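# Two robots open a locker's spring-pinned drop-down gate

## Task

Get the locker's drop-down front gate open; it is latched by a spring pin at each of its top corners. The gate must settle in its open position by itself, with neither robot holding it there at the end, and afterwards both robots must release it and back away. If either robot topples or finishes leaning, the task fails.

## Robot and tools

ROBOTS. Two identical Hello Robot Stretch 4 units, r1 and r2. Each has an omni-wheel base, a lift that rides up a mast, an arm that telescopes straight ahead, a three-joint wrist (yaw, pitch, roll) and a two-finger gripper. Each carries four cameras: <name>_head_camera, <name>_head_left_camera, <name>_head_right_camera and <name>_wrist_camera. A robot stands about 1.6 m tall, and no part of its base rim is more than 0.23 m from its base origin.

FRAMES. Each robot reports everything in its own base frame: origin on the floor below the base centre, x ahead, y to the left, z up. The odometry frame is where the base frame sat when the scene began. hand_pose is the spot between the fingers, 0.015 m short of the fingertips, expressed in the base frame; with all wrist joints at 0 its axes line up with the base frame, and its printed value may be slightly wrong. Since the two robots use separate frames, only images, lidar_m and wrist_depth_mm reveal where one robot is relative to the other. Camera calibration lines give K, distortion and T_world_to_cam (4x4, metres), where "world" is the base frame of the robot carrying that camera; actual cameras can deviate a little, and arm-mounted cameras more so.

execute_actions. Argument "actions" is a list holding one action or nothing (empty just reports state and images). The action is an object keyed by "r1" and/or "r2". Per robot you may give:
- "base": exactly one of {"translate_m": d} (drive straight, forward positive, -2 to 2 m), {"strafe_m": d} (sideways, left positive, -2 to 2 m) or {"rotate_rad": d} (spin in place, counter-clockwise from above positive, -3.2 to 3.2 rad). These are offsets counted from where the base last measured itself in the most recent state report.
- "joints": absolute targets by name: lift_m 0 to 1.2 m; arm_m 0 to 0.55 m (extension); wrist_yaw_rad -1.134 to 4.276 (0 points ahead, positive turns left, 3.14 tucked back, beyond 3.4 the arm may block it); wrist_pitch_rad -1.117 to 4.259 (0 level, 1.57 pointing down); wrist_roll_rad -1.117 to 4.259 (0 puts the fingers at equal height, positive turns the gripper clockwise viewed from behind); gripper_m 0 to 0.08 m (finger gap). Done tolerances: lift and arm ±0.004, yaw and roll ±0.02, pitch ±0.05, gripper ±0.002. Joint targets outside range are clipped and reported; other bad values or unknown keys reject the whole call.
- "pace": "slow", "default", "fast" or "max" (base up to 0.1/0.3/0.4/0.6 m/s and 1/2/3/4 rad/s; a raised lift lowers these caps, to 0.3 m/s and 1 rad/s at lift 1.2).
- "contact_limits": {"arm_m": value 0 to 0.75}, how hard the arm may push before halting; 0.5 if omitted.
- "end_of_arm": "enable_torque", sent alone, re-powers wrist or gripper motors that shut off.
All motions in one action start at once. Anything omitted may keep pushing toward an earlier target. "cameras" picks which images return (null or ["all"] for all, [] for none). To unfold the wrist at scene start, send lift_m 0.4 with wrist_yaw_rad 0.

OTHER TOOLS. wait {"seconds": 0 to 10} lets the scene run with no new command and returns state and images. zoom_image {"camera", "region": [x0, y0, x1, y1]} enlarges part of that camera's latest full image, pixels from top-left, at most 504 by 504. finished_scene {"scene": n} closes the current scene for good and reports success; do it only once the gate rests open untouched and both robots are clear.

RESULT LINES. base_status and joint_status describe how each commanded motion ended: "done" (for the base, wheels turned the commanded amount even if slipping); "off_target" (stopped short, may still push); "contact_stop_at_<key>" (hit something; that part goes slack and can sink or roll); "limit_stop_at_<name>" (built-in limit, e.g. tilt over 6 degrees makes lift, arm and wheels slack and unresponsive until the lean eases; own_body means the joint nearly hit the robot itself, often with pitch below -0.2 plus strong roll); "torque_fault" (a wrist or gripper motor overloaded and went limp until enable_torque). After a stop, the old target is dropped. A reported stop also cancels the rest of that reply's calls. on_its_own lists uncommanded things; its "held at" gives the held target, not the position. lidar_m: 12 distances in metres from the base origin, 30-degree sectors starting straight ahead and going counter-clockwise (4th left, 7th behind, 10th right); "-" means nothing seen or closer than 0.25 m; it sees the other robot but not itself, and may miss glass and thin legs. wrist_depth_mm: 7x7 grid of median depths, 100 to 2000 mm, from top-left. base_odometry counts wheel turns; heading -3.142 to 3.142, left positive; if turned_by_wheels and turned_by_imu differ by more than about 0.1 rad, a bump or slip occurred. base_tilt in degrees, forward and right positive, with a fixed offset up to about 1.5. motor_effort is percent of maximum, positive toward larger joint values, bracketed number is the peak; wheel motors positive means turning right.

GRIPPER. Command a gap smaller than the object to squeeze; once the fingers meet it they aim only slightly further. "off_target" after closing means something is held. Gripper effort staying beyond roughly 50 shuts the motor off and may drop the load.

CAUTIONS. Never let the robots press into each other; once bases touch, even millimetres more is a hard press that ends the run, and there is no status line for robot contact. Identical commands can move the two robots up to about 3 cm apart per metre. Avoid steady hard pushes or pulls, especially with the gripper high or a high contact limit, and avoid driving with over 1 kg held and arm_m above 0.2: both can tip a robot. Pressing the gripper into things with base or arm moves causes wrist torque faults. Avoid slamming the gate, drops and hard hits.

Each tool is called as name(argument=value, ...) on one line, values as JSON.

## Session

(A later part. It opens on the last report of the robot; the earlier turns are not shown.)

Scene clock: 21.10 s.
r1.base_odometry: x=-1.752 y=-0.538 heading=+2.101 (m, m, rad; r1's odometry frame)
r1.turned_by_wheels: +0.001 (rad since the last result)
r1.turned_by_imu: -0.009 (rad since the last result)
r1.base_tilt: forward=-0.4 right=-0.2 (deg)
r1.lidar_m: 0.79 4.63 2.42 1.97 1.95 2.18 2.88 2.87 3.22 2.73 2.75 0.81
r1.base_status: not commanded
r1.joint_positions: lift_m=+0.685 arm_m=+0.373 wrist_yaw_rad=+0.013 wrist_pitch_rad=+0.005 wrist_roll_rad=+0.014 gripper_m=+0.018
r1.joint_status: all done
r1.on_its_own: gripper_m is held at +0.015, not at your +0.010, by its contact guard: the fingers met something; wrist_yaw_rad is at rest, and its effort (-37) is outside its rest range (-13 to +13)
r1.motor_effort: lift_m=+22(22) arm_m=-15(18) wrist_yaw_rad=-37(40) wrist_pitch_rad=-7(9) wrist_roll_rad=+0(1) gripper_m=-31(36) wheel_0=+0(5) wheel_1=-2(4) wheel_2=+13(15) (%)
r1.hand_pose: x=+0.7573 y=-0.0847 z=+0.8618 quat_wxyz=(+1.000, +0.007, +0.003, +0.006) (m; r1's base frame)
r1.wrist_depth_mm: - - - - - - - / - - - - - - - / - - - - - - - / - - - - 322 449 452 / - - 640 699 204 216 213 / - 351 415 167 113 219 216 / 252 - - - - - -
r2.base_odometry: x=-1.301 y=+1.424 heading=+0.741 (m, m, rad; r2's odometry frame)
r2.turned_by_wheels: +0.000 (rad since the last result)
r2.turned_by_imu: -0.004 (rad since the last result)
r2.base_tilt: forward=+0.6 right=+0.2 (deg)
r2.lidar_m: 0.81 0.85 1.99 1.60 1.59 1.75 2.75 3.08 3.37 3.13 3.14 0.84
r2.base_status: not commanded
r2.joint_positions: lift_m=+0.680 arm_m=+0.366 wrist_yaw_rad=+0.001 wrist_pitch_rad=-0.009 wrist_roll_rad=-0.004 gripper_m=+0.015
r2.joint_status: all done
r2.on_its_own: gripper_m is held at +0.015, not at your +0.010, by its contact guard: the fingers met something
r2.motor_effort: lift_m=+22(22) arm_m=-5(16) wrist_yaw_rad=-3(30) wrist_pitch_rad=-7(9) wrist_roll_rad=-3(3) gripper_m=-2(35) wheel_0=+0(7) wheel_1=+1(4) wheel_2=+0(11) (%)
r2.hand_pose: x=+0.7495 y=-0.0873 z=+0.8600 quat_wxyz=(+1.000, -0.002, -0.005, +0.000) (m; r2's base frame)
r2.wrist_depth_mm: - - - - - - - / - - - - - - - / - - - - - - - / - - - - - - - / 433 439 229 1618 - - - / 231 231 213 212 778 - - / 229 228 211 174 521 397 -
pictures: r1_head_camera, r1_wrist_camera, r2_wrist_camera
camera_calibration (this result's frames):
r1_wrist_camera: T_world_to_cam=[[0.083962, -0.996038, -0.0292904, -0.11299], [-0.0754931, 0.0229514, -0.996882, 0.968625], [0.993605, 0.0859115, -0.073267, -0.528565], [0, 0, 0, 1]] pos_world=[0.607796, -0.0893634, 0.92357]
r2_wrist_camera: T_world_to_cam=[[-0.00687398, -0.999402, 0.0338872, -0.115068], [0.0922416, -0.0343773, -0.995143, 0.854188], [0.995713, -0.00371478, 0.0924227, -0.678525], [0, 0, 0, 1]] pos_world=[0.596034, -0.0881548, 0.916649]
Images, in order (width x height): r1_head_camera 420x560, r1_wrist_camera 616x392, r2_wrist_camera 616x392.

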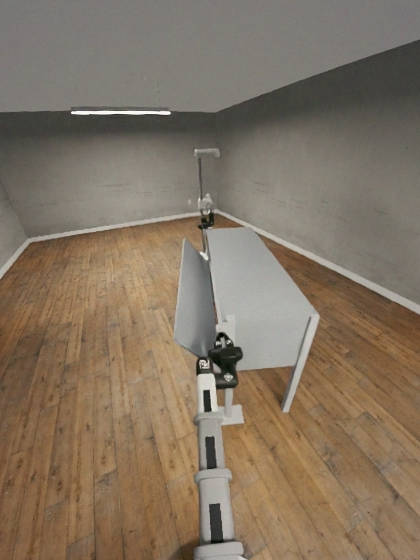

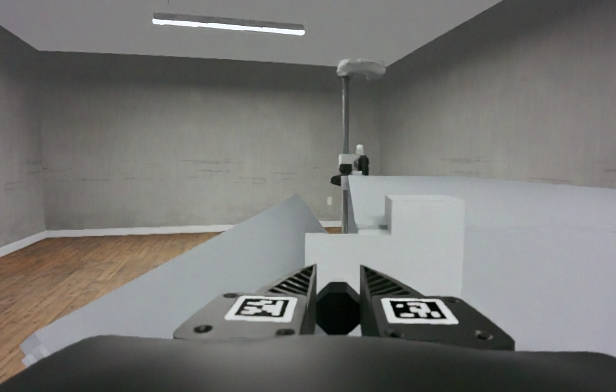

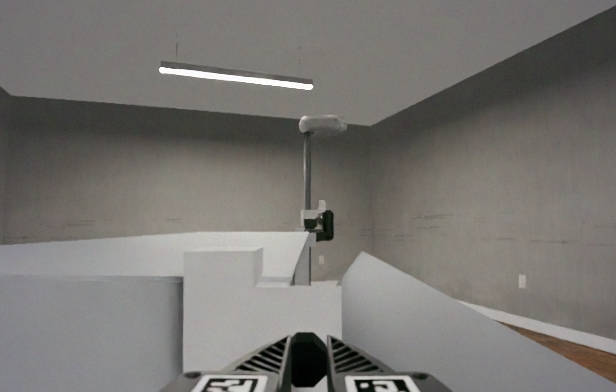

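Opening. (Pull travel is about 2 cm.)

execute_actions(actions=[{"r1":{"joints":{"gripper_m":0.05}},"r2":{"joints":{"gripper_m":0.05,"arm_m":0.1}}}], cameras=[])

execute_actions(actions=[{"r1":{"joints":{"arm_m":0.1},"pace":"fast"}}], cameras=["r1_head_camera"])

wait(seconds=3)

finished_scene(scene=1)

Scene clock: 23.10 s.
r1.base_odometry: x=-1.752 y=-0.538 heading=+2.100 (m, m, rad; r1's odometry frame)
r1.turned_by_wheels: -0.001 (rad since the last result)
r1.turned_by_imu: -0.001 (rad since the last result)
r1.base_tilt: forward=-0.5 right=-0.3 (deg)
r1.lidar_m: 0.82 4.59 2.40 1.94 1.95 2.17 2.91 2.87 3.18 2.72 2.74 0.85
r1.base_status: not commanded
r1.joint_positions: lift_m=+0.685 arm_m=+0.371 wrist_yaw_rad=+0.000 wrist_pitch_rad=+0.005 wrist_roll_rad=+0.013 gripper_m=+0.050
r1.joint_status: all done
r1.motor_effort: lift_m=+22(22) arm_m=-7(15) wrist_yaw_rad=+1(35) wrist_pitch_rad=-8(7) wrist_roll_rad=-3(1) gripper_m=+1(30) wheel_0=+0(1) wheel_1=-1(2) wheel_2=-1(13) (%)
r1.hand_pose: x=+0.7548 y=-0.0874 z=+0.8618 quat_wxyz=(+1.000, +0.007, +0.003, +0.000) (m; r1's base frame)
r1.wrist_depth_mm: - - - - - - - / - - - - - - - / - - - - - - - / - - - - 317 442 445 / - - - 215 210 223 220 / - - 113 179 155 223 223 / 1808 - - - - - -
r2.base_odometry: x=-1.301 y=+1.424 heading=+0.741 (m, m, rad; r2's odometry frame)
r2.turned_by_wheels: +0.000 (rad since the last result)
r2.turned_by_imu: -0.001 (rad since the last result)
r2.base_tilt: forward=+0.6 right=+0.3 (deg)
r2.lidar_m: 0.80 0.85 1.97 1.60 1.59 1.73 2.74 3.09 3.39 3.16 3.15 3.46
r2.base_status: not commanded
r2.joint_positions: lift_m=+0.680 arm_m=+0.101 wrist_yaw_rad=+0.000 wrist_pitch_rad=-0.009 wrist_roll_rad=-0.004 gripper_m=+0.050
r2.joint_status: all done
r2.motor_effort: lift_m=+22(22) arm_m=-5(5) wrist_yaw_rad=+0(2) wrist_pitch_rad=-7(7) wrist_roll_rad=-3(2) gripper_m=+2(2) wheel_0=+0(0) wheel_1=+1(1) wheel_2=+0(0) (%)
r2.hand_pose: x=+0.4844 y=-0.0874 z=+0.8599 quat_wxyz=(+1.000, -0.002, -0.005, +0.000) (m; r2's base frame)
r2.wrist_depth_mm: - - - - - - - / - - - - - - - / - - - - - - - / - - - - - - - / 504 500 500 1921 - - - / 496 492 492 473 - - - / 492 488 146 1078 150 - -
pictures: none
No camera images: the call's "cameras" was empty. Leave "cameras" out to get every camera's image.

Scene clock: 24.73 s.
r1.base_odometry: x=-1.752 y=-0.538 heading=+2.100 (m, m, rad; r1's odometry frame)
r1.turned_by_wheels: +0.000 (rad since the last result)
r1.turned_by_imu: +0.000 (rad since the last result)
r1.base_tilt: forward=-0.5 right=-0.3 (deg)
r1.lidar_m: 0.74 4.61 2.39 1.96 1.95 2.16 2.87 2.85 3.21 2.76 2.75 0.81
r1.base_status: not commanded
r1.joint_positions: lift_m=+0.685 arm_m=+0.101 wrist_yaw_rad=+0.000 wrist_pitch_rad=+0.006 wrist_roll_rad=+0.013 gripper_m=+0.050
r1.joint_status: all done
r1.motor_effort: lift_m=+22(22) arm_m=-7(8) wrist_yaw_rad=+3(0) wrist_pitch_rad=-7(6) wrist_roll_rad=-1(0) gripper_m=+0(0) wheel_0=+0(0) wheel_1=-1(1) wheel_2=-1(1) (%)
r1.hand_pose: x=+0.4847 y=-0.0875 z=+0.8617 quat_wxyz=(+1.000, +0.007, +0.003, +0.000) (m; r1's base frame)
r1.wrist_depth_mm: - - - - - - - / - - - - - - - / - - - - - - - / - - - - 492 488 480 / - - - - 492 488 480 / - - 113 - 155 492 484 / 1808 - - - - - -
r2.base_odometry: x=-1.301 y=+1.424 heading=+0.741 (m, m, rad; r2's odometry frame)
r2.turned_by_wheels: +0.000 (rad since the last result)
r2.turned_by_imu: -0.001 (rad since the last result)
r2.base_tilt: forward=+0.5 right=+0.3 (deg)
r2.lidar_m: 0.80 0.86 1.98 1.59 1.58 1.74 2.74 3.08 3.37 3.15 3.12 3.47
r2.base_status: not commanded
r2.joint_positions: lift_m=+0.680 arm_m=+0.101 wrist_yaw_rad=+0.000 wrist_pitch_rad=-0.009 wrist_roll_rad=-0.004 gripper_m=+0.050
r2.joint_status: not commanded
r2.motor_effort: lift_m=+22(22) arm_m=-5(4) wrist_yaw_rad=-1(0) wrist_pitch_rad=-7(7) wrist_roll_rad=-3(3) gripper_m=+2(3) wheel_0=+0(0) wheel_1=+1(1) wheel_2=-1(0) (%)
r2.hand_pose: x=+0.4844 y=-0.0874 z=+0.8599 quat_wxyz=(+1.000, -0.002, -0.005, +0.000) (m; r2's base frame)
r2.wrist_depth_mm: - - - - - - - / - - - - - - - / - - - - - - - / - - - - - - - / 504 500 504 1863 - - - / 496 496 492 480 - - - / 496 492 147 1078 150 - -
pictures: r1_head_camera
Images, in order (width x height): r1_head_camera 420x560.

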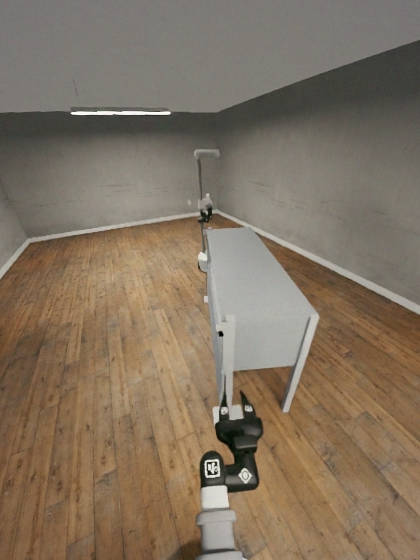

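Scene clock: 27.73 s.
r1.base_odometry: x=-1.752 y=-0.538 heading=+2.100 (m, m, rad; r1's odometry frame)
r1.turned_by_wheels: +0.000 (rad since the last result)
r1.turned_by_imu: -0.001 (rad since the last result)
r1.base_tilt: forward=-0.6 right=-0.2 (deg)
r1.lidar_m: 0.74 4.61 2.40 1.96 1.95 2.20 2.90 2.88 3.18 2.74 2.74 0.82
r1.base_status: not commanded
r1.joint_positions: lift_m=+0.685 arm_m=+0.101 wrist_yaw_rad=+0.000 wrist_pitch_rad=+0.006 wrist_roll_rad=+0.013 gripper_m=+0.050
r1.joint_status: all done
r1.motor_effort: lift_m=+22(22) arm_m=-7(8) wrist_yaw_rad=+2(0) wrist_pitch_rad=-8(6) wrist_roll_rad=+0(0) gripper_m=+1(0) wheel_0=+0(0) wheel_1=-1(1) wheel_2=-1(1) (%)
r1.hand_pose: x=+0.4847 y=-0.0875 z=+0.8617 quat_wxyz=(+1.000, +0.007, +0.003, +0.000) (m; r1's base frame)
r1.wrist_depth_mm: - - - - - - - / - - - - - - - / - - - - - - - / - - - - 496 488 477 / - - - - 492 492 480 / - - 113 - 156 492 484 / 1808 - - - - - -
r2.base_odometry: x=-1.301 y=+1.424 heading=+0.741 (m, m, rad; r2's odometry frame)
r2.turned_by_wheels: +0.000 (rad since the last result)
r2.turned_by_imu: -0.001 (rad since the last result)
r2.base_tilt: forward=+0.5 right=+0.3 (deg)
r2.lidar_m: 0.77 0.84 1.98 1.59 1.57 1.76 2.74 3.07 3.37 3.16 3.14 3.48
r2.base_status: not commanded
r2.joint_positions: lift_m=+0.680 arm_m=+0.101 wrist_yaw_rad=+0.000 wrist_pitch_rad=-0.009 wrist_roll_rad=-0.004 gripper_m=+0.050
r2.joint_status: not commanded
r2.motor_effort: lift_m=+22(22) arm_m=-4(4) wrist_yaw_rad=+0(0) wrist_pitch_rad=-7(7) wrist_roll_rad=-3(3) gripper_m=+3(3) wheel_0=+0(0) wheel_1=+1(1) wheel_2=+0(0) (%)
r2.hand_pose: x=+0.4844 y=-0.0874 z=+0.8599 quat_wxyz=(+1.000, -0.002, -0.005, +0.000) (m; r2's base frame)
r2.wrist_depth_mm: - - - - - - - / - - - - - - - / - - - - - - - / - - - - - - - / 504 500 500 1863 - - - / 492 492 492 477 - - - / 492 488 147 1078 150 - -
wait: 3.00 s; at rest by 0.27 s
pictures: r1_head_camera, r1_head_left_camera, r1_head_right_camera, r1_wrist_camera, r2_head_camera, r2_head_left_camera, r2_head_right_camera, r2_wrist_camera
camera_calibration (this result's frames):
r1_wrist_camera: T_world_to_cam=[[0.0711765, -0.997038, -0.0291494, -0.0868394], [-0.0755877, 0.023748, -0.996856, 0.948121], [0.994596, 0.0731561, -0.0736735, -0.258748], [0, 0, 0, 1]] pos_world=[0.335197, -0.0901691, 0.923546]
r2_wrist_camera: T_world_to_cam=[[-0.0074836, -0.999398, 0.0338882, -0.116725], [0.0921231, -0.0344341, -0.995152, 0.878674], [0.995719, -0.00432543, 0.0923253, -0.414558], [0, 0, 0, 1]] pos_world=[0.330963, -0.0881911, 0.916644]
Images, in order (width x height): r1_head_camera 420x560, r1_head_left_camera 420x672, r1_head_right_camera 420x672, r1_wrist_camera 616x392, r2_head_camera 420x560, r2_head_left_camera 420x672, r2_head_right_camera 420x672, r2_wrist_camera 616x392.

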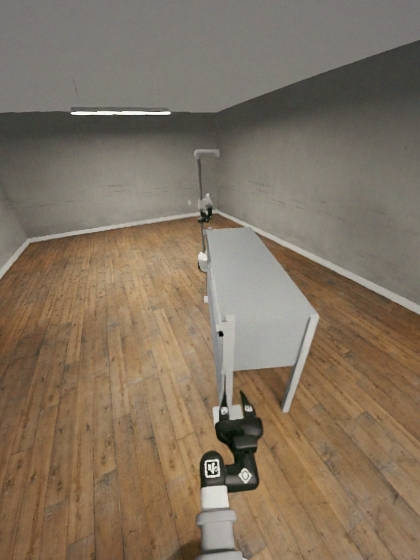

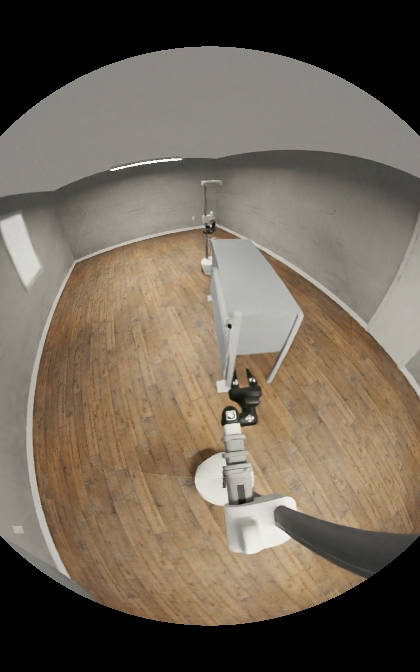

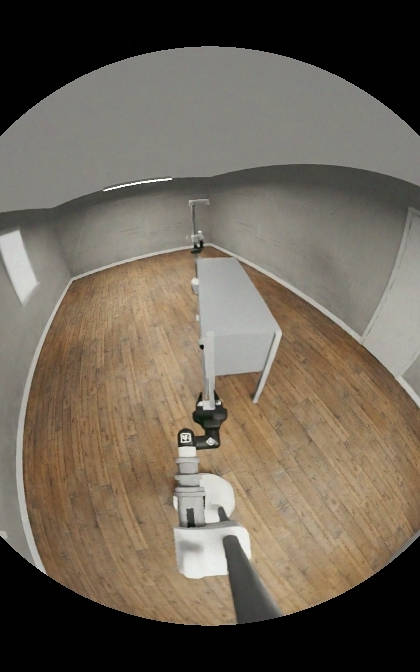

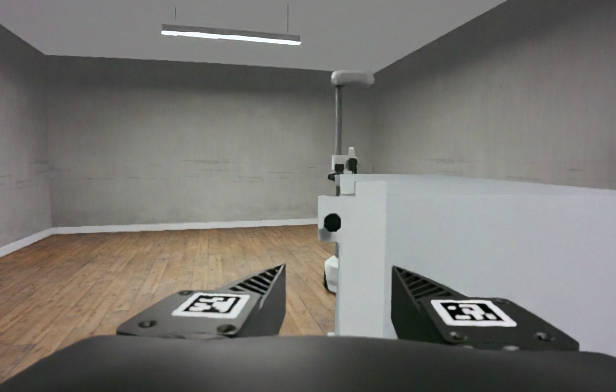

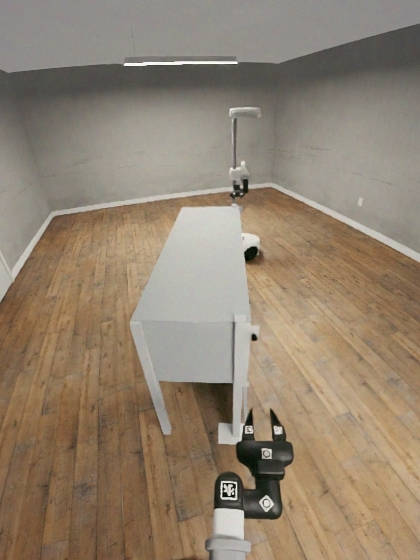

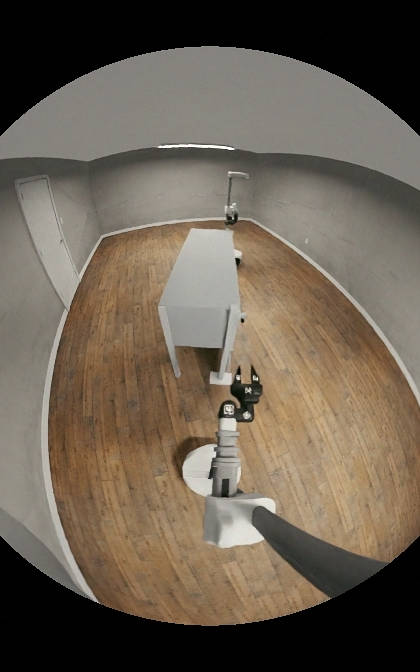

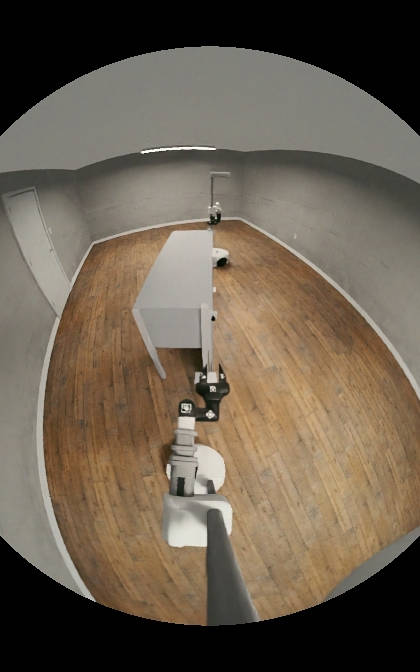

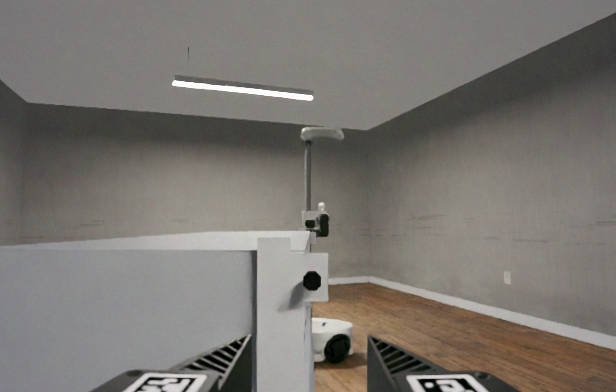

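The scene is finished: the task was done.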